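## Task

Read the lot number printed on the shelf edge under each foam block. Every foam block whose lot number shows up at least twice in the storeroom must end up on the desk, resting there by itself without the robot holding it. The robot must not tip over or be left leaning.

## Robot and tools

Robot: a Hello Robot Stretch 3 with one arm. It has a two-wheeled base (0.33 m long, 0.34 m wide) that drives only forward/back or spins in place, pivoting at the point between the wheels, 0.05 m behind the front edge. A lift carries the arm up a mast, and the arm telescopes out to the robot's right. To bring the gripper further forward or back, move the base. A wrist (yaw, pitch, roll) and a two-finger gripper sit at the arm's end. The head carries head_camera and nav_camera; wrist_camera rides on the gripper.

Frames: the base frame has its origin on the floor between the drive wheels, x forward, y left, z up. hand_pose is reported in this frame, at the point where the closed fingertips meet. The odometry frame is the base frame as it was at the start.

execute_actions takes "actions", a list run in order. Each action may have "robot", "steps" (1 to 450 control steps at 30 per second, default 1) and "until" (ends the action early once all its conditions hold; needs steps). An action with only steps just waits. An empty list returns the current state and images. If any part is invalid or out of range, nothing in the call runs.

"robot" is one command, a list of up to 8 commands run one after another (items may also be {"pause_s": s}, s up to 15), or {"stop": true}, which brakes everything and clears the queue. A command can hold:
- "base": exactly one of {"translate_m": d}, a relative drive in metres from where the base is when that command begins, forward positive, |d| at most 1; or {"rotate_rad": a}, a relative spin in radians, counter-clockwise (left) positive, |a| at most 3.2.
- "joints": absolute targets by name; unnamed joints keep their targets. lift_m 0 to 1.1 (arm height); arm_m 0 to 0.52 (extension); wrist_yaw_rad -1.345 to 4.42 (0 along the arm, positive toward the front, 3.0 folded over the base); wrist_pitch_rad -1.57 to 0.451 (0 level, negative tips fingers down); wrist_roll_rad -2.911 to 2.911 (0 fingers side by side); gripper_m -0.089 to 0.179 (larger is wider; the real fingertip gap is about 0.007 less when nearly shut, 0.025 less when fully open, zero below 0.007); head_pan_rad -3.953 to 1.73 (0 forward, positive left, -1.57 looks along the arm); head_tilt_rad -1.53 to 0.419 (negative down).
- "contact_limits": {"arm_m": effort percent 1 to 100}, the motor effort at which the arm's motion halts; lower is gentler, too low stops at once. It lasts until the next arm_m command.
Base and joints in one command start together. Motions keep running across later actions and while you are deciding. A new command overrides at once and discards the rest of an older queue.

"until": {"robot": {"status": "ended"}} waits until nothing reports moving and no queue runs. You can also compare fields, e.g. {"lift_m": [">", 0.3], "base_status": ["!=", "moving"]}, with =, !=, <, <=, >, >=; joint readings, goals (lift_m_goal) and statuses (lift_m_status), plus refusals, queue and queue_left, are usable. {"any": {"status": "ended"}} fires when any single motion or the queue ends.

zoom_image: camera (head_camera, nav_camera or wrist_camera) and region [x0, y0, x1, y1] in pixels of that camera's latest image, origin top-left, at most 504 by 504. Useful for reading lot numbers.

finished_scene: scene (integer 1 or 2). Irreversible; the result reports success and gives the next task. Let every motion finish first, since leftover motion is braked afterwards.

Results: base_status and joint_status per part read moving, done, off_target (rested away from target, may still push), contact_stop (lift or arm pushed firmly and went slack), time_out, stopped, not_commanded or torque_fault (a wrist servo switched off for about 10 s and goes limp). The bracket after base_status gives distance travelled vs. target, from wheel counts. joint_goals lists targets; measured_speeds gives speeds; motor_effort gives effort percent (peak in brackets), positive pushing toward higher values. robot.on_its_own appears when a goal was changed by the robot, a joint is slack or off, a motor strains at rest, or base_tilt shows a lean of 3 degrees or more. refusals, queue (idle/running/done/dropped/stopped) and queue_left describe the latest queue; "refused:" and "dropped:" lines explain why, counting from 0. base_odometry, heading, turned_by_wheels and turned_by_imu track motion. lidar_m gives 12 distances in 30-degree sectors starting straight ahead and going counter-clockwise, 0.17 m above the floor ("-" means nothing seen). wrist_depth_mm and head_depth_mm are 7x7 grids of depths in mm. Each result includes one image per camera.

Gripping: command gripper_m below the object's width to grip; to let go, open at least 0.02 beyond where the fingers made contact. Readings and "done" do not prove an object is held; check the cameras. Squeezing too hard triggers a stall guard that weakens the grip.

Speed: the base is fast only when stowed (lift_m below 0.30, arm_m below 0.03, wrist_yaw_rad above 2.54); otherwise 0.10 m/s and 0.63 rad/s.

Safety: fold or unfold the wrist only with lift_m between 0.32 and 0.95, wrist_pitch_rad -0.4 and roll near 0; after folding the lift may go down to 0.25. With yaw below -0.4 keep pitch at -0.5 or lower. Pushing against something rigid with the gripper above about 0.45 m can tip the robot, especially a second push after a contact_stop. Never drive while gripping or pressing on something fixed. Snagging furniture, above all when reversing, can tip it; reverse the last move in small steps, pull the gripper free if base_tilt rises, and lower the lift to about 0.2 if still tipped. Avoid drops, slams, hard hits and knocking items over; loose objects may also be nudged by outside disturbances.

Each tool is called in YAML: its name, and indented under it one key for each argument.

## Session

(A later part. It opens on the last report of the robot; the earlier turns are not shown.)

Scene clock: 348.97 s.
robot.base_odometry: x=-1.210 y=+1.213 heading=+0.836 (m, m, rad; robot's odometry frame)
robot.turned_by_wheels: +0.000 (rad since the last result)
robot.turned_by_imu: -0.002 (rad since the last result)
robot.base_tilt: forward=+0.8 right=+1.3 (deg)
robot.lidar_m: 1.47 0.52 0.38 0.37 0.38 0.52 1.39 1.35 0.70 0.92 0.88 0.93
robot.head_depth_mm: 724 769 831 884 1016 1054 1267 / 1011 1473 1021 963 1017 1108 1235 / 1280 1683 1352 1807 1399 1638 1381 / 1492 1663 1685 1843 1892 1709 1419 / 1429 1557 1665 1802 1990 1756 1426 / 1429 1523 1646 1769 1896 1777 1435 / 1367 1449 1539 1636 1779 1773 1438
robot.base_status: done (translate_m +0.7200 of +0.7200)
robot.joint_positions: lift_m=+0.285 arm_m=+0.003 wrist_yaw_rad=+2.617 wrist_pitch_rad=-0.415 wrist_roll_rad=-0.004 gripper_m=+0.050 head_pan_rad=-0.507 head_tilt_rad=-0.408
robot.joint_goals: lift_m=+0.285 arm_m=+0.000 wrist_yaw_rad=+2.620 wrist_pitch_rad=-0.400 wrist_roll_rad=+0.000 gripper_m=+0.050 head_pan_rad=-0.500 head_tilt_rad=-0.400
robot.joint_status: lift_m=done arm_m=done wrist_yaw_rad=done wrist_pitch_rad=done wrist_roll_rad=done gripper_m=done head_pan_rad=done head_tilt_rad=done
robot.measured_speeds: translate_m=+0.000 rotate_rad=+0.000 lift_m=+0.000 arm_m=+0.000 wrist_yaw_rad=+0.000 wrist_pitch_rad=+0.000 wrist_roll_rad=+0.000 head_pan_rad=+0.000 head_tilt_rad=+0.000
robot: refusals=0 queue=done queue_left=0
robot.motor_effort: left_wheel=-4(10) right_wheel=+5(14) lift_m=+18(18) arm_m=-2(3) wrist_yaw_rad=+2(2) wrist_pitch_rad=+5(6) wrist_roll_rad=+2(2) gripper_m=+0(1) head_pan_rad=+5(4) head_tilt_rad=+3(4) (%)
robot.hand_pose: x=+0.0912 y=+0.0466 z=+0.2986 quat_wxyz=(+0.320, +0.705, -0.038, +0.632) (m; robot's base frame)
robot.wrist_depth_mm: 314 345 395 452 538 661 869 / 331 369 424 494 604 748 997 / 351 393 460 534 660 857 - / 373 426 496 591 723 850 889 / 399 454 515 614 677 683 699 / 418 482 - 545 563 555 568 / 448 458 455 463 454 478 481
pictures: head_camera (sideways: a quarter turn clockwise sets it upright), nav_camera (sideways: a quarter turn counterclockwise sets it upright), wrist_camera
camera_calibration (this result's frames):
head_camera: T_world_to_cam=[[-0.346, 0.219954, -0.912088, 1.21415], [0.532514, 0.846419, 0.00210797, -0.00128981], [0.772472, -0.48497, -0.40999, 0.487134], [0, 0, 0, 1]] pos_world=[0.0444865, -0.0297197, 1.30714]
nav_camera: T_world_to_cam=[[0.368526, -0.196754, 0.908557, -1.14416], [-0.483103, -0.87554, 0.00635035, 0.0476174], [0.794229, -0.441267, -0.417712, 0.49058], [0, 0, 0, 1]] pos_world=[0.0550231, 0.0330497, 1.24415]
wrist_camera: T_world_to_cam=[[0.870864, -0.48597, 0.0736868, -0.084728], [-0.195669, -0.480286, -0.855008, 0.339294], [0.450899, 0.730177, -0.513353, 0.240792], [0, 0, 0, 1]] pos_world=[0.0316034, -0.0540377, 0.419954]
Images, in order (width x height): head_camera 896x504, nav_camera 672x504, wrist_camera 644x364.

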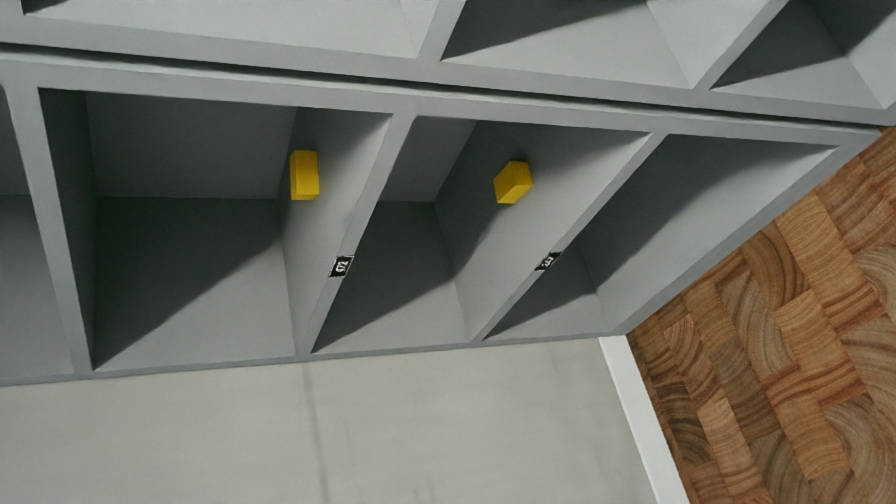

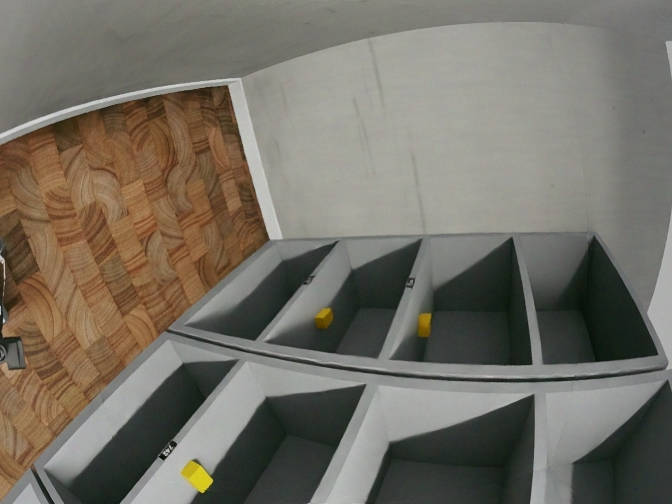

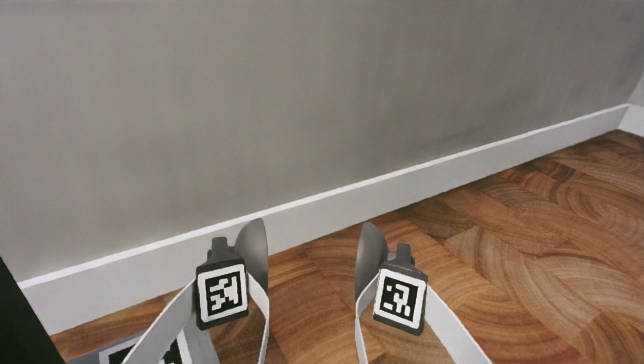

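execute_actions:
  actions:
    - {"robot":{"base":{"translate_m":-0.735},"joints":{"head_pan_rad":-1.62,"head_tilt_rad":-0.7}},"steps":300,"until":{"robot":{"translate_m":["<",-0.55]}}}
    - {"robot":{"joints":{"lift_m":0.575}},"steps":300,"until":{"robot":{"lift_m":[">",0.33]}}}
    - {"robot":{"joints":{"wrist_yaw_rad":0.0,"arm_m":0.15}},"steps":300,"until":{"robot":{"wrist_yaw_rad":["<",0.8]}}}
    - {"robot":{"joints":{"wrist_pitch_rad":-0.195,"gripper_m":0.179}},"steps":300,"until":{"robot":{"lift_m":[">",0.56],"wrist_pitch_rad":[">",-0.26],"wrist_yaw_rad":["<",0.1]}}}
    - {"robot":{"joints":{"arm_m":0.36}},"steps":300,"until":{"robot":{"status":"ended"}}}

Scene clock: 371.63 s.
robot.base_odometry: x=-1.702 y=+0.668 heading=+0.836 (m, m, rad; robot's odometry frame)
robot.turned_by_wheels: +0.000 (rad since the last result)
robot.turned_by_imu: -0.001 (rad since the last result)
robot.base_tilt: forward=+0.9 right=+1.4 (deg)
robot.lidar_m: 1.44 0.52 0.37 0.36 0.37 0.51 1.37 1.53 0.79 1.11 0.77 1.49
robot.head_depth_mm: 974 846 1074 1115 1067 1308 1208 / 967 850 1247 1185 1043 1343 - / 953 846 1237 1190 1017 1305 1212 / 948 801 1225 1183 - 1307 1214 / 946 805 1203 1187 1018 1314 1210 / 934 849 1192 1189 1018 1305 1209 / 927 851 1180 1178 1021 1278 1208
robot.base_status: done (translate_m -0.7350 of -0.7350)
robot.joint_positions: lift_m=+0.575 arm_m=+0.360 wrist_yaw_rad=+0.002 wrist_pitch_rad=-0.220 wrist_roll_rad=-0.004 gripper_m=+0.179 head_pan_rad=-1.613 head_tilt_rad=-0.691
robot.joint_goals: lift_m=+0.575 arm_m=+0.360 wrist_yaw_rad=+0.000 wrist_pitch_rad=-0.195 wrist_roll_rad=+0.000 gripper_m=+0.179 head_pan_rad=-1.620 head_tilt_rad=-0.700
robot.joint_status: lift_m=done arm_m=done wrist_yaw_rad=done wrist_pitch_rad=done wrist_roll_rad=done gripper_m=done head_pan_rad=done head_tilt_rad=done
robot.measured_speeds: translate_m=+0.000 rotate_rad=+0.000 lift_m=+0.000 arm_m=+0.000 wrist_yaw_rad=+0.000 wrist_pitch_rad=+0.000 wrist_roll_rad=+0.000 head_pan_rad=+0.000 head_tilt_rad=+0.000
robot: refusals=0 queue=done queue_left=0
robot.motor_effort: left_wheel=-5(13) right_wheel=+5(9) lift_m=+26(27) arm_m=+3(2) wrist_yaw_rad=-1(5) wrist_pitch_rad=+10(12) wrist_roll_rad=+2(2) gripper_m=+0(83) head_pan_rad=-3(50) head_tilt_rad=-5(26) (%)
robot.hand_pose: x=-0.0210 y=-0.7495 z=+0.6340 quat_wxyz=(+0.705, +0.079, -0.701, -0.077) (m; robot's base frame)
robot.wrist_depth_mm: 453 455 457 465 466 475 472 / 480 483 481 488 494 498 493 / 502 506 507 515 520 522 495 / 500 519 528 531 539 551 488 / 372 380 385 302 403 418 427 / - 294 285 253 310 314 325 / 222 239 243 246 252 250 271
pictures: head_camera (sideways: a quarter turn clockwise sets it upright), nav_camera (sideways: a quarter turn counterclockwise sets it upright), wrist_camera
camera_calibration (this result's frames):
head_camera: T_world_to_cam=[[0.051611, 0.646487, -0.761177, 1.01495], [0.995387, -0.0950233, -0.0132142, 0.0158323], [-0.0808724, -0.756984, -0.648409, 0.802539], [0, 0, 0, 1]] pos_world=[-0.00323856, -0.0471362, 1.29314]
nav_camera: T_world_to_cam=[[-0.0207201, -0.6549, 0.755431, -0.942122], [-0.999274, 0.0377238, 0.00529532, 0.0521417], [-0.0319656, -0.754773, -0.655207, 0.804613], [0, 0, 0, 1]] pos_world=[0.0583029, -0.0116632, 1.23862]
wrist_camera: T_world_to_cam=[[-0.997163, -0.00255411, 0.075229, -0.076485], [-0.0716534, 0.338374, -0.93828, 0.890781], [-0.0230591, -0.941008, -0.337597, -0.329045], [0, 0, 0, 1]] pos_world=[-0.020028, -0.611247, 0.730471]
Images, in order (width x height): head_camera 896x504, nav_camera 672x504, wrist_camera 644x364.

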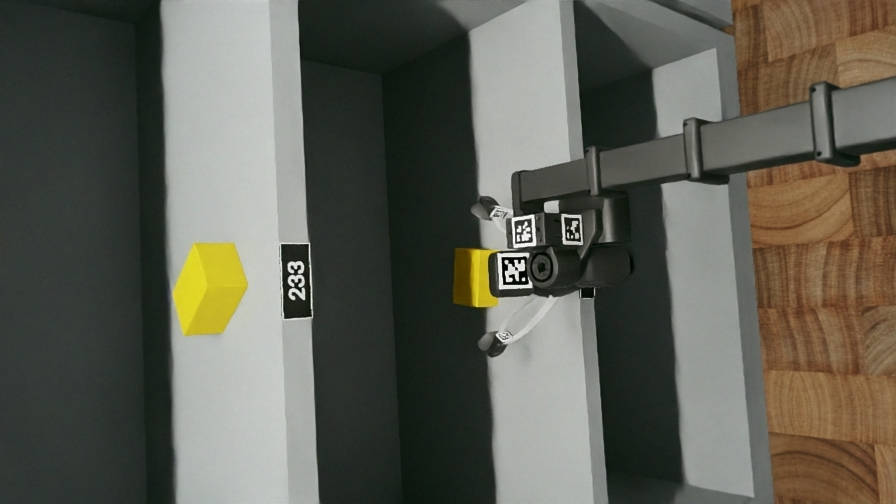

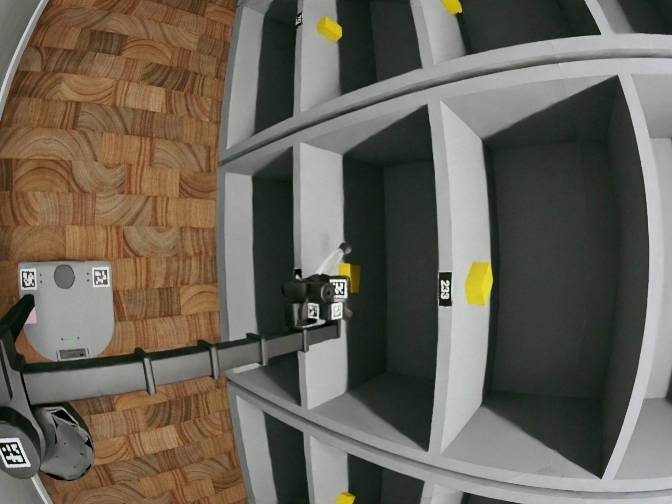

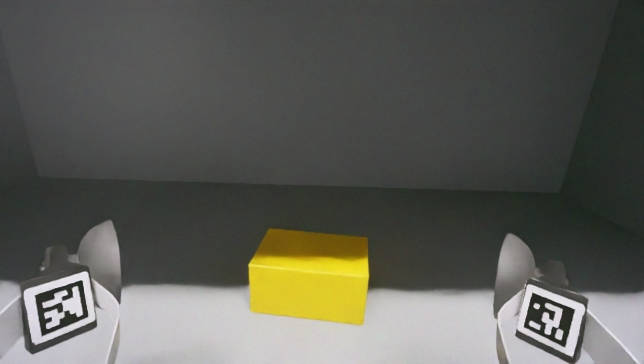

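execute_actions:
  actions:
    - {"robot":{"base":{"translate_m":0.018},"joints":{"wrist_yaw_rad":-0.09,"arm_m":0.462,"lift_m":0.506}},"steps":300,"until":{"robot":{"status":"ended"}}}

Scene clock: 382.57 s.
robot.base_odometry: x=-1.690 y=+0.682 heading=+0.836 (m, m, rad; robot's odometry frame)
robot.turned_by_wheels: +0.000 (rad since the last result)
robot.turned_by_imu: -0.001 (rad since the last result)
robot.base_tilt: forward=+0.9 right=+1.3 (deg)
robot.lidar_m: 1.44 0.51 0.37 0.36 0.37 0.51 1.36 1.55 0.81 1.11 0.76 1.48
robot.head_depth_mm: 976 848 1117 1141 1113 1301 1205 / 966 846 1239 1176 1052 1336 1236 / 958 850 1230 1182 1050 1301 1209 / 951 758 1214 1224 1450 1313 1203 / 944 849 1202 1185 1018 1314 1208 / 936 851 1195 1189 1016 1314 1206 / 927 851 1174 1179 1020 1283 1213
robot.base_status: done (translate_m +0.0180 of +0.0180)
robot.joint_positions: lift_m=+0.506 arm_m=+0.462 wrist_yaw_rad=-0.088 wrist_pitch_rad=-0.220 wrist_roll_rad=-0.004 gripper_m=+0.179 head_pan_rad=-1.613 head_tilt_rad=-0.691
robot.joint_goals: lift_m=+0.506 arm_m=+0.462 wrist_yaw_rad=-0.090 wrist_pitch_rad=-0.195 wrist_roll_rad=+0.000 gripper_m=+0.179 head_pan_rad=-1.620 head_tilt_rad=-0.700
robot.joint_status: lift_m=done arm_m=done wrist_yaw_rad=done wrist_pitch_rad=done wrist_roll_rad=done gripper_m=done head_pan_rad=done head_tilt_rad=done
robot.measured_speeds: translate_m=+0.000 rotate_rad=+0.000 lift_m=+0.000 arm_m=+0.000 wrist_yaw_rad=+0.000 wrist_pitch_rad=+0.000 wrist_roll_rad=+0.000 head_pan_rad=+0.000 head_tilt_rad=+0.000
robot: refusals=0 queue=done queue_left=0
robot.motor_effort: left_wheel=-4(6) right_wheel=+5(12) lift_m=+18(27) arm_m=+2(1) wrist_yaw_rad=-1(3) wrist_pitch_rad=+10(10) wrist_roll_rad=+2(2) gripper_m=+0(1) head_pan_rad=-3(4) head_tilt_rad=-4(6) (%)
robot.hand_pose: x=-0.0429 y=-0.8505 z=+0.5655 quat_wxyz=(+0.700, +0.047, -0.704, -0.109) (m; robot's base frame)
robot.wrist_depth_mm: 341 352 362 372 382 394 408 / 358 364 380 393 404 416 431 / 374 384 402 414 429 443 448 / 330 335 349 360 374 387 403 / 242 241 165 160 245 268 273 / - 188 132 131 137 201 207 / - 153 140 138 149 159 173
pictures: head_camera (sideways: a quarter turn clockwise sets it upright), nav_camera (sideways: a quarter turn counterclockwise sets it upright), wrist_camera
camera_calibration (this result's frames):
head_camera: T_world_to_cam=[[0.0516136, 0.646489, -0.761176, 1.01495], [0.995387, -0.095027, -0.0132143, 0.0158325], [-0.0808752, -0.756982, -0.648411, 0.802542], [0, 0, 0, 1]] pos_world=[-0.00323874, -0.0471362, 1.29314]
nav_camera: T_world_to_cam=[[-0.0207227, -0.654902, 0.755429, -0.94212], [-0.999274, 0.0377276, 0.00529531, 0.0521417], [-0.0319684, -0.754771, -0.655209, 0.804616], [0, 0, 0, 1]] pos_world=[0.0583029, -0.0116633, 1.23862]
wrist_camera: T_world_to_cam=[[-0.993395, 0.0866463, 0.075229, -0.0173943], [-0.0411175, 0.34328, -0.938333, 0.864639], [-0.107128, -0.935228, -0.337449, -0.446549], [0, 0, 0, 1]] pos_world=[-0.0295654, -0.712931, 0.66194]
Images, in order (width x height): head_camera 896x504, nav_camera 672x504, wrist_camera 644x364.

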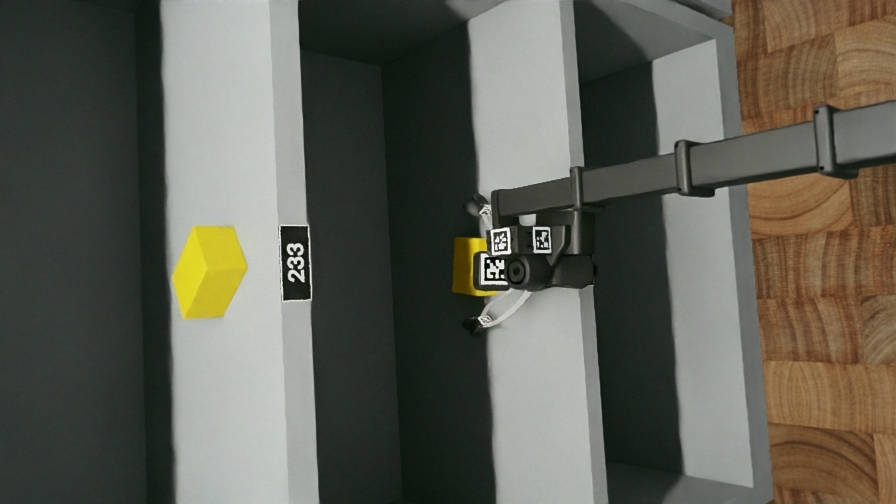

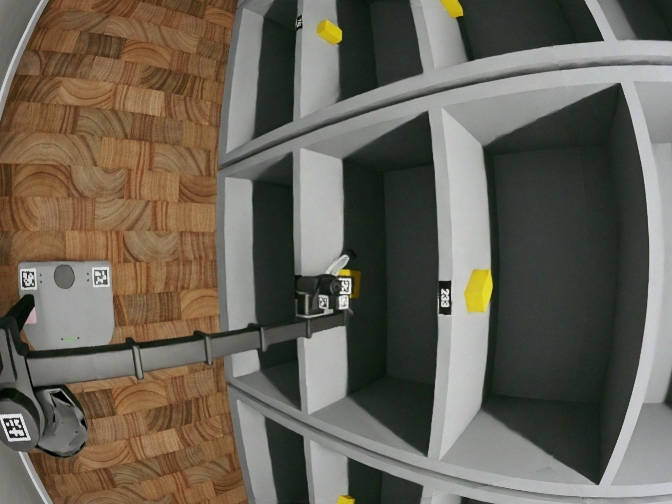

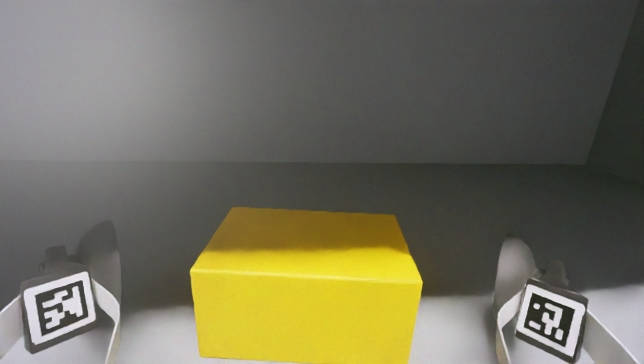

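execute_actions:
  actions:
    - {"robot":{"joints":{"arm_m":0.469,"lift_m":0.504,"gripper_m":0.05}},"steps":100,"until":{"robot":{"status":"ended"}}}

execute_actions:
  actions:
    - {"robot":{"joints":{"lift_m":0.54}},"steps":60,"until":{"robot":{"lift_m":[">",0.528]}}}
    - {"robot":{"joints":{"arm_m":0.0}},"steps":200,"until":{"robot":{"arm_m":["<",0.19]}}}

Scene clock: 388.53 s.
robot.base_odometry: x=-1.690 y=+0.682 heading=+0.836 (m, m, rad; robot's odometry frame)
robot.turned_by_wheels: +0.000 (rad since the last result)
robot.turned_by_imu: -0.001 (rad since the last result)
robot.base_tilt: forward=+0.9 right=+1.2 (deg)
robot.lidar_m: 1.44 0.51 0.37 0.36 0.37 0.51 1.37 1.55 0.80 1.11 0.76 1.48
robot.head_depth_mm: 976 850 1122 1139 1113 1307 1206 / 969 849 1251 1181 1042 1334 1226 / 958 852 1232 1184 1047 1303 1211 / 954 760 1217 1221 1491 1307 1206 / 945 849 1207 1185 1017 1310 1202 / 936 850 1191 1181 1015 1315 1206 / 931 851 1182 1184 1022 1279 1202
robot.base_status: done (translate_m +0.0180 of +0.0180)
robot.joint_positions: lift_m=+0.504 arm_m=+0.469 wrist_yaw_rad=-0.088 wrist_pitch_rad=-0.220 wrist_roll_rad=-0.004 gripper_m=+0.051 head_pan_rad=-1.613 head_tilt_rad=-0.691
robot.joint_goals: lift_m=+0.504 arm_m=+0.469 wrist_yaw_rad=-0.090 wrist_pitch_rad=-0.195 wrist_roll_rad=+0.000 gripper_m=+0.050 head_pan_rad=-1.620 head_tilt_rad=-0.700
robot.joint_status: lift_m=done arm_m=done wrist_yaw_rad=done wrist_pitch_rad=done wrist_roll_rad=done gripper_m=done head_pan_rad=done head_tilt_rad=done
robot.measured_speeds: translate_m=+0.000 rotate_rad=+0.000 lift_m=+0.000 arm_m=+0.000 wrist_yaw_rad=+0.000 wrist_pitch_rad=+0.000 wrist_roll_rad=+0.000 head_pan_rad=+0.000 head_tilt_rad=+0.000
robot: refusals=0 queue=done queue_left=0
robot.motor_effort: left_wheel=-4(5) right_wheel=+4(4) lift_m=+18(22) arm_m=+2(2) wrist_yaw_rad=-1(0) wrist_pitch_rad=+9(9) wrist_roll_rad=+2(3) gripper_m=-17(91) head_pan_rad=-3(3) head_tilt_rad=-5(5) (%)
robot.hand_pose: x=-0.0429 y=-0.8575 z=+0.5635 quat_wxyz=(+0.700, +0.047, -0.704, -0.109) (m; robot's base frame)
robot.wrist_depth_mm: 334 344 354 366 375 389 400 / 352 362 373 382 399 415 422 / 369 382 394 406 422 435 437 / 322 330 340 353 367 380 397 / 231 237 152 155 242 261 268 / 182 191 129 126 125 200 202 / 153 145 138 133 134 155 163
pictures: head_camera (sideways: a quarter turn clockwise sets it upright), nav_camera (sideways: a quarter turn counterclockwise sets it upright), wrist_camera
camera_calibration (this result's frames):
head_camera: T_world_to_cam=[[0.0516134, 0.646489, -0.761176, 1.01495], [0.995387, -0.0950268, -0.0132143, 0.0158325], [-0.080875, -0.756982, -0.648411, 0.802542], [0, 0, 0, 1]] pos_world=[-0.00323873, -0.0471362, 1.29314]
nav_camera: T_world_to_cam=[[-0.0207226, -0.654903, 0.755429, -0.94212], [-0.999274, 0.0377274, 0.00529531, 0.0521417], [-0.0319683, -0.754771, -0.655209, 0.804616], [0, 0, 0, 1]] pos_world=[0.0583029, -0.0116632, 1.23862]
wrist_camera: T_world_to_cam=[[-0.993394, 0.0866572, 0.0752259, -0.0166275], [-0.0411155, 0.34324, -0.938348, 0.865145], [-0.107135, -0.935242, -0.337409, -0.453815], [0, 0, 0, 1]] pos_world=[-0.0295663, -0.719938, 0.659936]
Images, in order (width x height): head_camera 896x504, nav_camera 672x504, wrist_camera 644x364.

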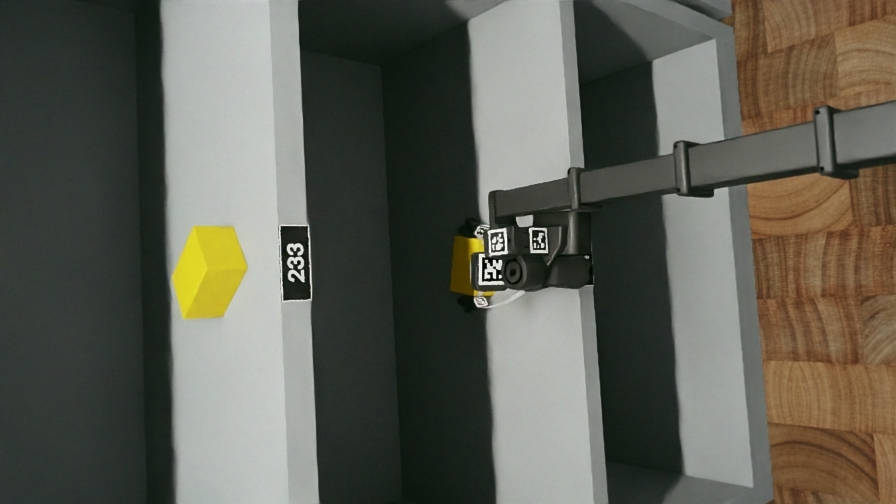

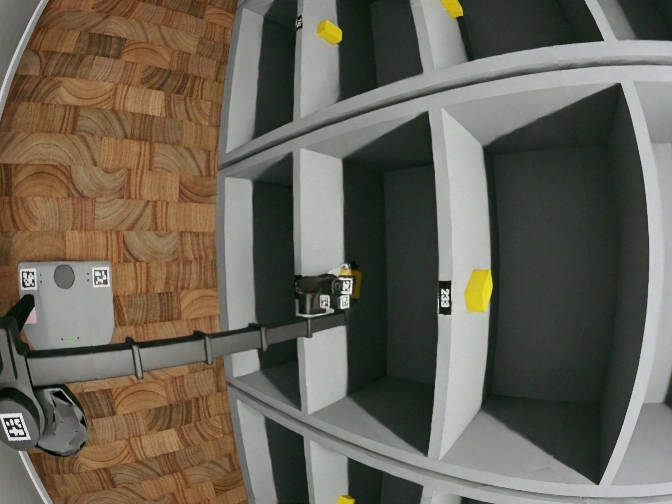

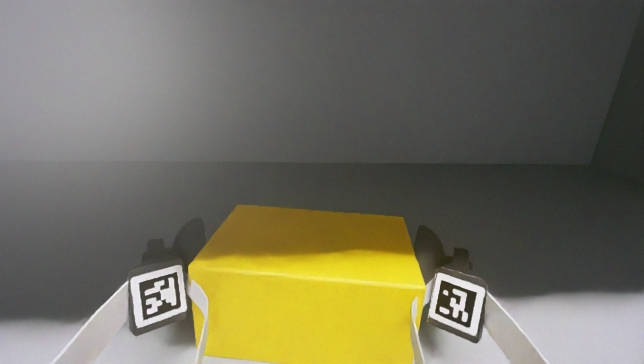

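Scene clock: 391.53 s.
robot.base_odometry: x=-1.690 y=+0.682 heading=+0.836 (m, m, rad; robot's odometry frame)
robot.turned_by_wheels: +0.000 (rad since the last result)
robot.turned_by_imu: +0.000 (rad since the last result)
robot.base_tilt: forward=+0.9 right=+1.4 (deg)
robot.lidar_m: 1.44 0.51 0.37 0.36 0.37 0.51 1.37 1.55 0.80 1.11 0.76 1.47
robot.head_depth_mm: 974 853 1118 1139 1108 1316 1206 / 964 844 1246 1184 1047 1329 1237 / 960 847 1237 1187 1042 1385 1183 / 954 762 1231 1189 986 - 1181 / 944 848 1197 1184 1019 1318 1201 / 936 848 1187 1186 1024 1320 1209 / 925 851 1179 1185 1025 1284 1209
robot.base_status: done (translate_m +0.0180 of +0.0180)
robot.joint_positions: lift_m=+0.540 arm_m=+0.187 wrist_yaw_rad=-0.088 wrist_pitch_rad=-0.220 wrist_roll_rad=-0.004 gripper_m=+0.051 head_pan_rad=-1.613 head_tilt_rad=-0.691
robot.joint_goals: lift_m=+0.540 arm_m=+0.000 wrist_yaw_rad=-0.090 wrist_pitch_rad=-0.195 wrist_roll_rad=+0.000 gripper_m=+0.050 head_pan_rad=-1.620 head_tilt_rad=-0.700
robot.joint_status: lift_m=moving arm_m=moving wrist_yaw_rad=done wrist_pitch_rad=done wrist_roll_rad=done gripper_m=done head_pan_rad=done head_tilt_rad=done
robot.measured_speeds: translate_m=+0.000 rotate_rad=+0.000 lift_m=+0.000 arm_m=-0.140 wrist_yaw_rad=+0.000 wrist_pitch_rad=+0.000 wrist_roll_rad=+0.000 head_pan_rad=+0.000 head_tilt_rad=+0.000
robot: refusals=0 queue=running queue_left=0
robot.motor_effort: left_wheel=-5(4) right_wheel=+5(4) lift_m=+28(29) arm_m=-2(4) wrist_yaw_rad=+0(1) wrist_pitch_rad=+10(9) wrist_roll_rad=+2(2) gripper_m=-17(17) head_pan_rad=-3(2) head_tilt_rad=-5(6) (%)
robot.hand_pose: x=-0.0431 y=-0.5762 z=+0.5991 quat_wxyz=(+0.700, +0.047, -0.704, -0.109) (m; robot's base frame)
robot.wrist_depth_mm: 581 589 615 623 651 645 458 / 607 616 638 652 684 649 457 / 604 647 668 690 710 649 456 / 421 427 445 462 481 498 442 / 302 311 153 156 317 342 351 / 248 252 129 126 126 296 310 / 601 752 138 133 134 615 458
pictures: head_camera (sideways: a quarter turn clockwise sets it upright), nav_camera (sideways: a quarter turn counterclockwise sets it upright), wrist_camera
camera_calibration (this result's frames):
head_camera: T_world_to_cam=[[0.0516139, 0.646493, -0.761172, 1.01494], [0.995387, -0.0950271, -0.0132146, 0.0158329], [-0.0808751, -0.756978, -0.648416, 0.802548], [0, 0, 0, 1]] pos_world=[-0.00323874, -0.0471361, 1.29314]
nav_camera: T_world_to_cam=[[-0.020723, -0.654907, 0.755425, -0.942115], [-0.999274, 0.0377277, 0.00529528, 0.0521418], [-0.0319684, -0.754767, -0.655214, 0.804622], [0, 0, 0, 1]] pos_world=[0.0583029, -0.0116629, 1.23862]
wrist_camera: T_world_to_cam=[[-0.993333, 0.0873518, 0.0752265, -0.0434514], [-0.040876, 0.343269, -0.938347, 0.801935], [-0.107789, -0.935166, -0.337409, -0.178671], [0, 0, 0, 1]] pos_world=[-0.0296406, -0.438571, 0.695477]
Images, in order (width x height): head_camera 896x504, nav_camera 672x504, wrist_camera 644x364.

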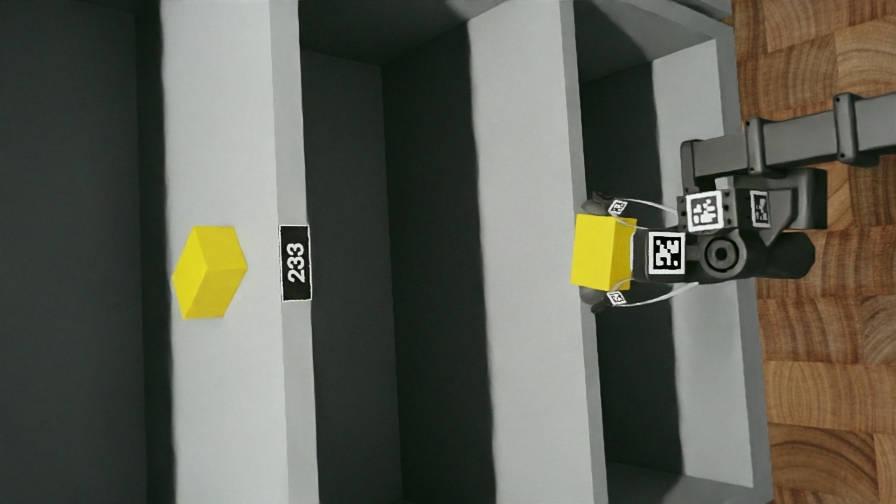

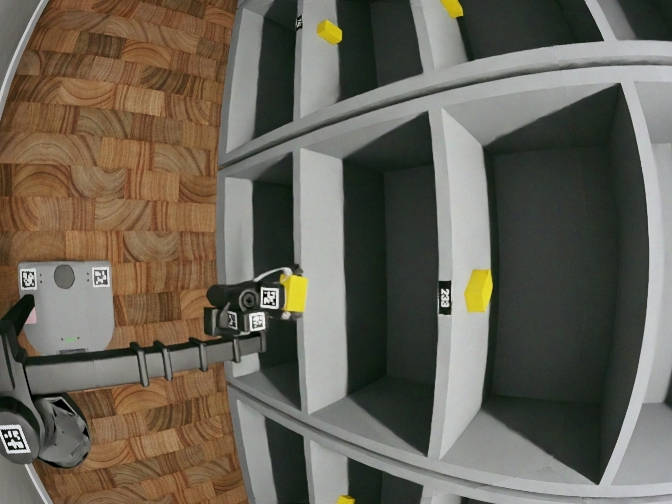

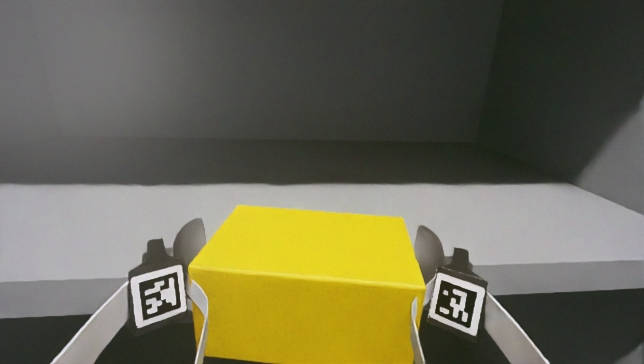

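execute_actions:
  actions:
    - {"robot":{"base":{"translate_m":-1.0},"joints":{"wrist_yaw_rad":2.62,"wrist_pitch_rad":-0.4,"lift_m":0.34,"arm_m":0.0}},"steps":20}

execute_actions:
  actions:
    - {"steps":200,"until":{"robot":{"wrist_yaw_rad":[">",2.58]}}}
    - {"robot":{"joints":{"lift_m":0.285}},"steps":300,"until":{"robot":{"translate_m":["<",-0.6]}}}
    - {"robot":{"base":{"translate_m":-1.0}},"steps":300,"until":{"robot":{"translate_m":["<",-0.33]}}}

execute_actions:
  actions:
    - {"robot":[{"base":{"translate_m":-0.94},"joints":{"head_pan_rad":0.3,"head_tilt_rad":-0.45}},{"base":{"rotate_rad":-1.387}}],"steps":400,"until":{"robot":{"status":"ended"}}}

Scene clock: 397.60 s.
robot.base_odometry: x=-1.714 y=+0.656 heading=+0.836 (m, m, rad; robot's odometry frame)
robot.turned_by_wheels: +0.000 (rad since the last result)
robot.turned_by_imu: -0.001 (rad since the last result)
robot.base_tilt: forward=+0.3 right=+1.4 (deg)
robot.lidar_m: 1.44 0.51 0.37 0.36 0.37 0.51 1.37 1.52 0.78 1.11 0.78 1.50
robot.head_depth_mm: 958 848 1029 1102 1054 1315 1198 / 967 851 1241 1186 1049 1346 1215 / 960 852 1241 1180 1045 1316 1207 / 952 850 1221 1183 1048 1300 1214 / 948 759 1206 1178 1021 1330 737 / 937 851 1196 1180 1020 1314 1199 / 930 848 1182 1184 1017 1312 1212
robot.base_status: moving (translate_m -0.0347 of -1.0000)
robot.joint_positions: lift_m=+0.496 arm_m=+0.003 wrist_yaw_rad=+0.526 wrist_pitch_rad=-0.415 wrist_roll_rad=-0.004 gripper_m=+0.051 head_pan_rad=-1.613 head_tilt_rad=-0.691
robot.joint_goals: lift_m=+0.340 arm_m=+0.000 wrist_yaw_rad=+2.620 wrist_pitch_rad=-0.400 wrist_roll_rad=+0.000 gripper_m=+0.050 head_pan_rad=-1.620 head_tilt_rad=-0.700
robot.joint_status: lift_m=moving arm_m=moving wrist_yaw_rad=moving wrist_pitch_rad=moving wrist_roll_rad=done gripper_m=done head_pan_rad=done head_tilt_rad=done
robot.measured_speeds: translate_m=-0.100 rotate_rad=+0.000 lift_m=-0.110 arm_m=+0.000 wrist_yaw_rad=+1.878 wrist_pitch_rad=+0.000 wrist_roll_rad=+0.000 head_pan_rad=+0.000 head_tilt_rad=+0.000
robot: refusals=0 queue=running queue_left=0
robot.motor_effort: left_wheel=-8(9) right_wheel=+0(5) lift_m=+17(28) arm_m=-4(3) wrist_yaw_rad=+7(6) wrist_pitch_rad=+6(9) wrist_roll_rad=+2(3) gripper_m=-17(18) head_pan_rad=-3(3) head_tilt_rad=-5(6) (%)
robot.hand_pose: x=+0.0914 y=-0.3424 z=+0.5090 quat_wxyz=(+0.708, +0.321, -0.628, +0.040) (m; robot's base frame)
robot.wrist_depth_mm: 925 686 531 656 782 707 654 / - - 589 490 437 418 447 / - - 643 896 931 804 353 / - - 717 999 998 872 777 / 945 929 152 156 846 904 811 / 770 803 129 126 125 753 769 / 668 661 137 133 133 614 636
pictures: head_camera (sideways: a quarter turn clockwise sets it upright), nav_camera (sideways: a quarter turn counterclockwise sets it upright), wrist_camera
camera_calibration (this result's frames):
head_camera: T_world_to_cam=[[0.0516139, 0.646502, -0.761165, 1.01493], [0.995387, -0.0950265, -0.0132152, 0.0158337], [-0.0808744, -0.756971, -0.648424, 0.802559], [0, 0, 0, 1]] pos_world=[-0.00323871, -0.047136, 1.29314]
nav_camera: T_world_to_cam=[[-0.020723, -0.654915, 0.755418, -0.942106], [-0.999274, 0.0377271, 0.00529523, 0.0521418], [-0.0319677, -0.75476, -0.655222, 0.804632], [0, 0, 0, 1]] pos_world=[0.058303, -0.0116622, 1.23862]
wrist_camera: T_world_to_cam=[[-0.854594, -0.514041, 0.0736881, -0.141281], [-0.319506, 0.408622, -0.854953, 0.648068], [0.40937, -0.754182, -0.513445, 0.128329], [0, 0, 0, 1]] pos_world=[0.0337899, -0.240656, 0.630368]
Images, in order (width x height): head_camera 896x504, nav_camera 672x504, wrist_camera 644x364.

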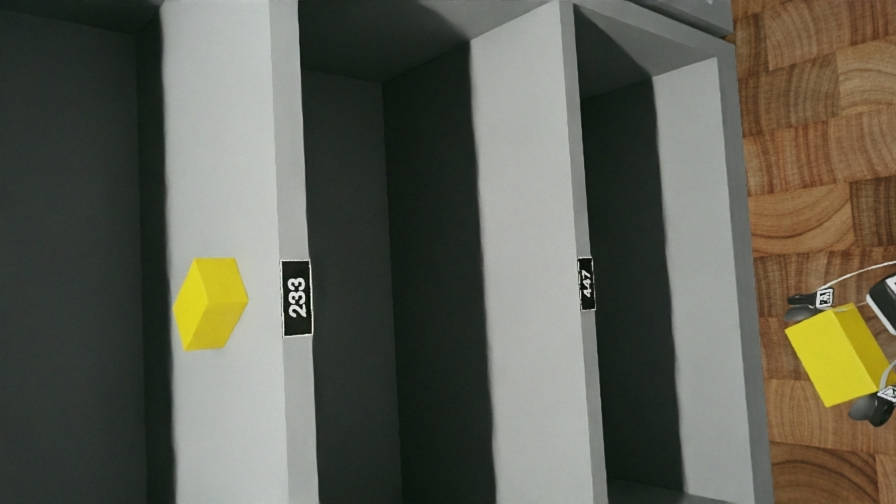

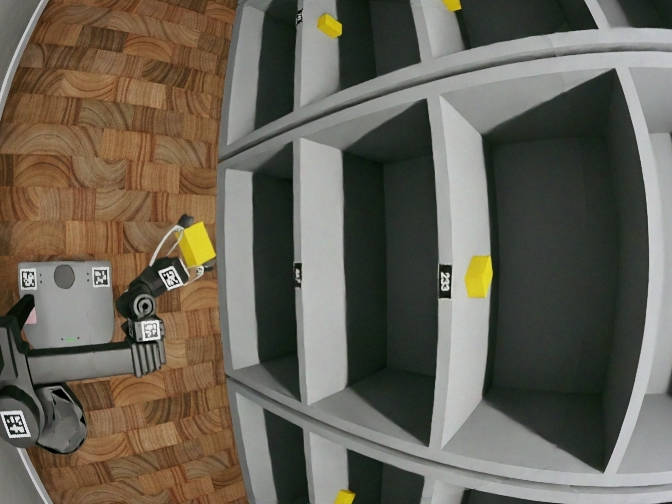

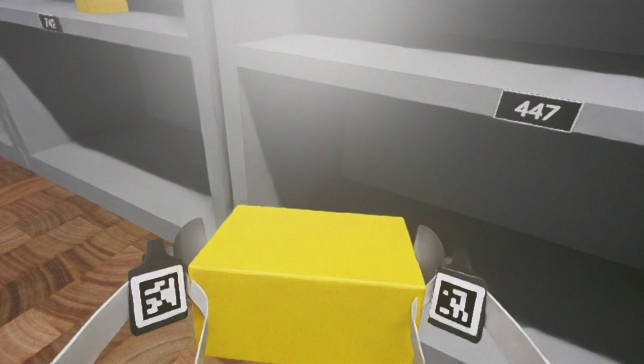

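Scene clock: 402.10 s.
robot.base_odometry: x=-2.320 y=-0.016 heading=+0.836 (m, m, rad; robot's odometry frame)
robot.turned_by_wheels: +0.000 (rad since the last result)
robot.turned_by_imu: +0.000 (rad since the last result)
robot.base_tilt: forward=+0.3 right=+1.0 (deg)
robot.lidar_m: 1.40 0.50 0.37 0.35 0.36 0.49 1.34 1.58 0.81 1.12 0.77 1.48
robot.head_depth_mm: 982 848 1113 1128 1118 1334 1216 / 975 848 1257 1191 1050 1341 1201 / 966 849 1241 1181 1043 1320 1206 / 956 763 1227 1176 1054 1313 1207 / 947 847 1211 1192 1046 1313 1204 / 942 849 1202 1184 1021 1315 1201 / 936 849 1190 1184 1014 1280 1203
robot.base_status: moving (translate_m -0.3320 of -1.0000)
robot.joint_positions: lift_m=+0.285 arm_m=+0.003 wrist_yaw_rad=+2.617 wrist_pitch_rad=-0.418 wrist_roll_rad=-0.004 gripper_m=+0.051 head_pan_rad=-1.613 head_tilt_rad=-0.691
robot.joint_goals: lift_m=+0.285 arm_m=+0.000 wrist_yaw_rad=+2.620 wrist_pitch_rad=-0.400 wrist_roll_rad=+0.000 gripper_m=+0.050 head_pan_rad=-1.620 head_tilt_rad=-0.700
robot.joint_status: lift_m=done arm_m=done wrist_yaw_rad=done wrist_pitch_rad=done wrist_roll_rad=done gripper_m=done head_pan_rad=done head_tilt_rad=done
robot.measured_speeds: translate_m=-0.293 rotate_rad=+0.000 lift_m=+0.000 arm_m=+0.000 wrist_yaw_rad=+0.000 wrist_pitch_rad=+0.000 wrist_roll_rad=+0.000 head_pan_rad=+0.000 head_tilt_rad=+0.000
robot: refusals=0 queue=running queue_left=0
robot.motor_effort: left_wheel=-7(13) right_wheel=+3(5) lift_m=+18(17) arm_m=-2(5) wrist_yaw_rad=+3(1) wrist_pitch_rad=+7(9) wrist_roll_rad=+3(3) gripper_m=-17(17) head_pan_rad=-3(3) head_tilt_rad=-5(5) (%)
robot.hand_pose: x=+0.0912 y=+0.0462 z=+0.2979 quat_wxyz=(+0.322, +0.705, -0.037, +0.632) (m; robot's base frame)
robot.wrist_depth_mm: 304 336 383 440 526 637 823 / 323 358 411 473 577 727 959 / 340 380 441 520 647 812 - / 363 410 477 569 709 819 893 / 386 432 153 155 645 669 690 / 409 435 129 126 125 556 566 / 432 - 136 133 134 463 478
pictures: head_camera (sideways: a quarter turn clockwise sets it upright), nav_camera (sideways: a quarter turn counterclockwise sets it upright), wrist_camera
camera_calibration (this result's frames):
head_camera: T_world_to_cam=[[0.0516302, 0.6465, -0.761165, 1.01493], [0.995385, -0.0950515, -0.0132152, 0.0158337], [-0.0808935, -0.756969, -0.648424, 0.802559], [0, 0, 0, 1]] pos_world=[-0.0032399, -0.0471358, 1.29314]
nav_camera: T_world_to_cam=[[-0.0207395, -0.654915, 0.755418, -0.942105], [-0.999273, 0.0377523, 0.00529523, 0.0521418], [-0.0319867, -0.754759, -0.655222, 0.804633], [0, 0, 0, 1]] pos_world=[0.0583027, -0.0116635, 1.23862]
wrist_camera: T_world_to_cam=[[0.870652, -0.486355, 0.0736478, -0.0847589], [-0.197226, -0.482311, -0.85351, 0.33834], [0.45063, 0.728584, -0.515846, 0.241586], [0, 0, 0, 1]] pos_world=[0.0316588, -0.0540541, 0.41964]
Images, in order (width x height): head_camera 896x504, nav_camera 672x504, wrist_camera 644x364.

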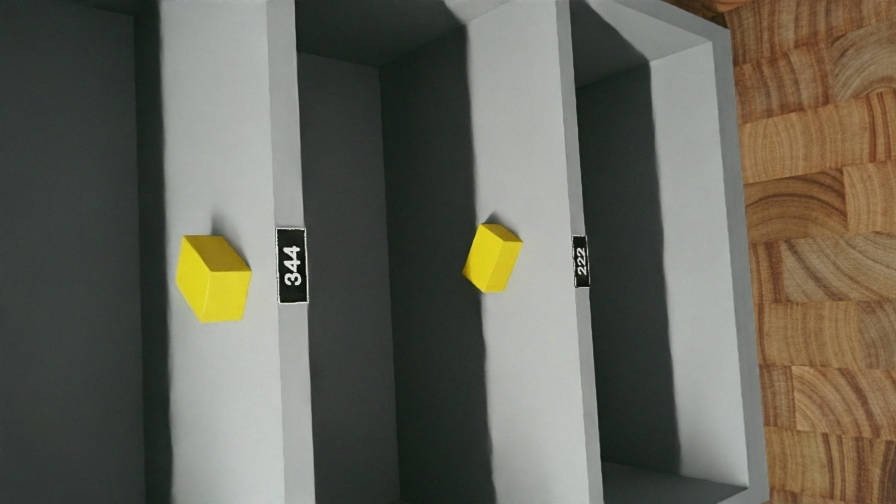

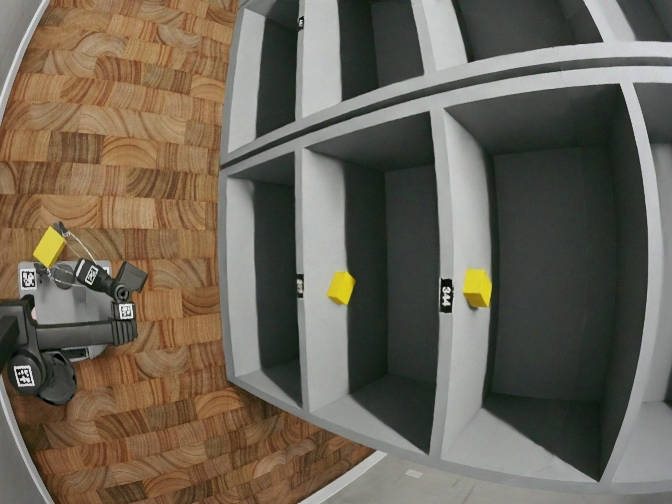

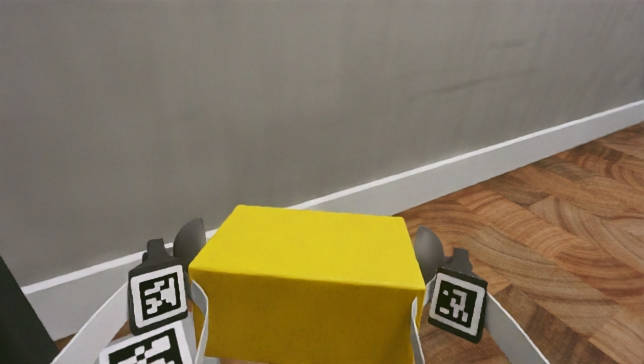

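Scene clock: 408.60 s.
robot.base_odometry: x=-2.951 y=-0.713 heading=-0.551 (m, m, rad; robot's odometry frame)
robot.turned_by_wheels: -1.387 (rad since the last result)
robot.turned_by_imu: -1.411 (rad since the last result)
robot.base_tilt: forward=+0.9 right=+1.3 (deg)
robot.lidar_m: 1.06 0.81 1.48 0.82 0.42 0.35 0.35 0.38 0.58 0.58 0.64 1.01
robot.head_depth_mm: 2970 3160 3383 2949 2123 1661 1371 / 3035 3263 3540 2947 2115 1650 1362 / 3247 3436 3607 2916 2119 1674 1371 / 900 971 1048 1142 1266 1395 1359 / 747 791 849 900 986 1097 1265 / 663 725 894 1488 1258 1487 1330 / 1199 1309 1133 1564 1248 1579 1367
robot.base_status: done (rotate_rad -1.3868 of -1.3870)
robot.joint_positions: lift_m=+0.285 arm_m=+0.003 wrist_yaw_rad=+2.617 wrist_pitch_rad=-0.418 wrist_roll_rad=-0.004 gripper_m=+0.051 head_pan_rad=+0.293 head_tilt_rad=-0.457
robot.joint_goals: lift_m=+0.285 arm_m=+0.000 wrist_yaw_rad=+2.620 wrist_pitch_rad=-0.400 wrist_roll_rad=+0.000 gripper_m=+0.050 head_pan_rad=+0.300 head_tilt_rad=-0.450
robot.joint_status: lift_m=done arm_m=done wrist_yaw_rad=done wrist_pitch_rad=done wrist_roll_rad=done gripper_m=done head_pan_rad=done head_tilt_rad=done
robot.measured_speeds: translate_m=+0.000 rotate_rad=+0.000 lift_m=+0.000 arm_m=+0.000 wrist_yaw_rad=+0.000 wrist_pitch_rad=+0.000 wrist_roll_rad=+0.000 head_pan_rad=+0.000 head_tilt_rad=+0.000
robot: refusals=0 queue=done queue_left=0
robot.motor_effort: left_wheel=+5(13) right_wheel=-6(11) lift_m=+18(18) arm_m=-3(3) wrist_yaw_rad=+3(3) wrist_pitch_rad=+7(7) wrist_roll_rad=+2(2) gripper_m=-17(16) head_pan_rad=+4(53) head_tilt_rad=+3(22) (%)
robot.hand_pose: x=+0.0910 y=+0.0462 z=+0.2978 quat_wxyz=(+0.322, +0.705, -0.036, +0.632) (m; robot's base frame)
robot.wrist_depth_mm: - - - - - - 696 / - - - - - 746 777 / 906 - - - - 785 892 / 733 768 793 810 846 837 888 / 613 626 153 156 638 674 700 / 511 527 129 126 125 559 565 / 453 - 136 134 133 457 477
pictures: head_camera (sideways: a quarter turn clockwise sets it upright), nav_camera (sideways: a quarter turn counterclockwise sets it upright), wrist_camera
camera_calibration (this result's frames):
head_camera: T_world_to_cam=[[-0.441628, -0.107916, -0.890685, 1.18681], [-0.236244, 0.971694, -0.000593997, 0.00691735], [0.865537, 0.210157, -0.454621, 0.544644], [0, 0, 0, 1]] pos_world=[0.054354, 0.00689357, 1.30469]
nav_camera: T_world_to_cam=[[0.440498, 0.140184, 0.886741, -1.11614], [0.291892, -0.956431, 0.00620057, 0.0430853], [0.848976, 0.256101, -0.462225, 0.548169], [0, 0, 0, 1]] pos_world=[0.0136984, 0.0572859, 1.24284]
wrist_camera: T_world_to_cam=[[0.870922, -0.485873, 0.0736362, -0.0846836], [-0.197221, -0.482826, -0.853219, 0.33813], [0.45011, 0.728565, -0.516328, 0.241785], [0, 0, 0, 1]] pos_world=[0.0316096, -0.0540435, 0.419575]
Images, in order (width x height): head_camera 896x504, nav_camera 672x504, wrist_camera 644x364.

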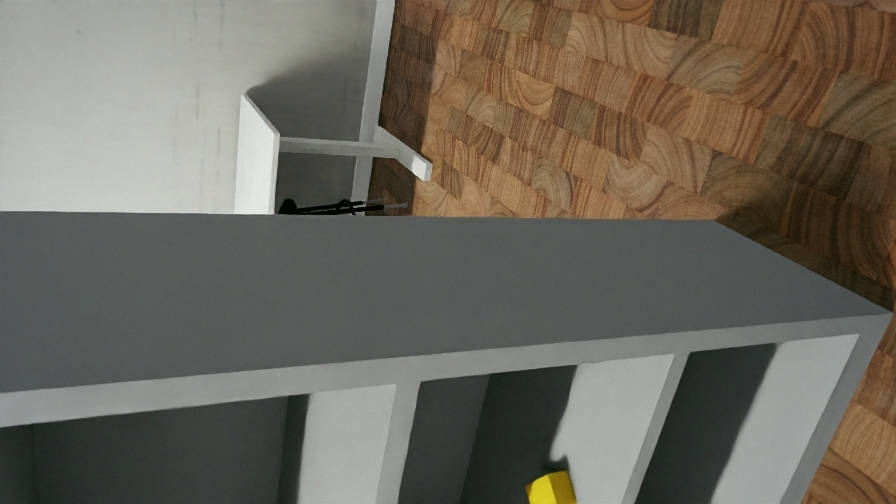

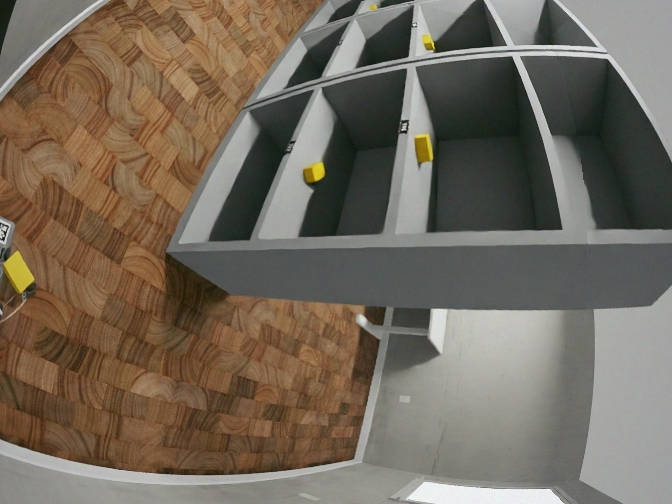

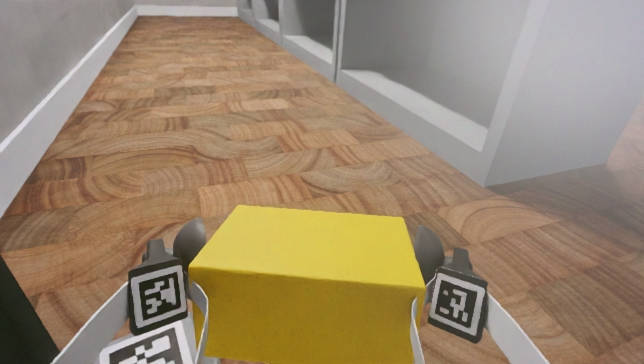

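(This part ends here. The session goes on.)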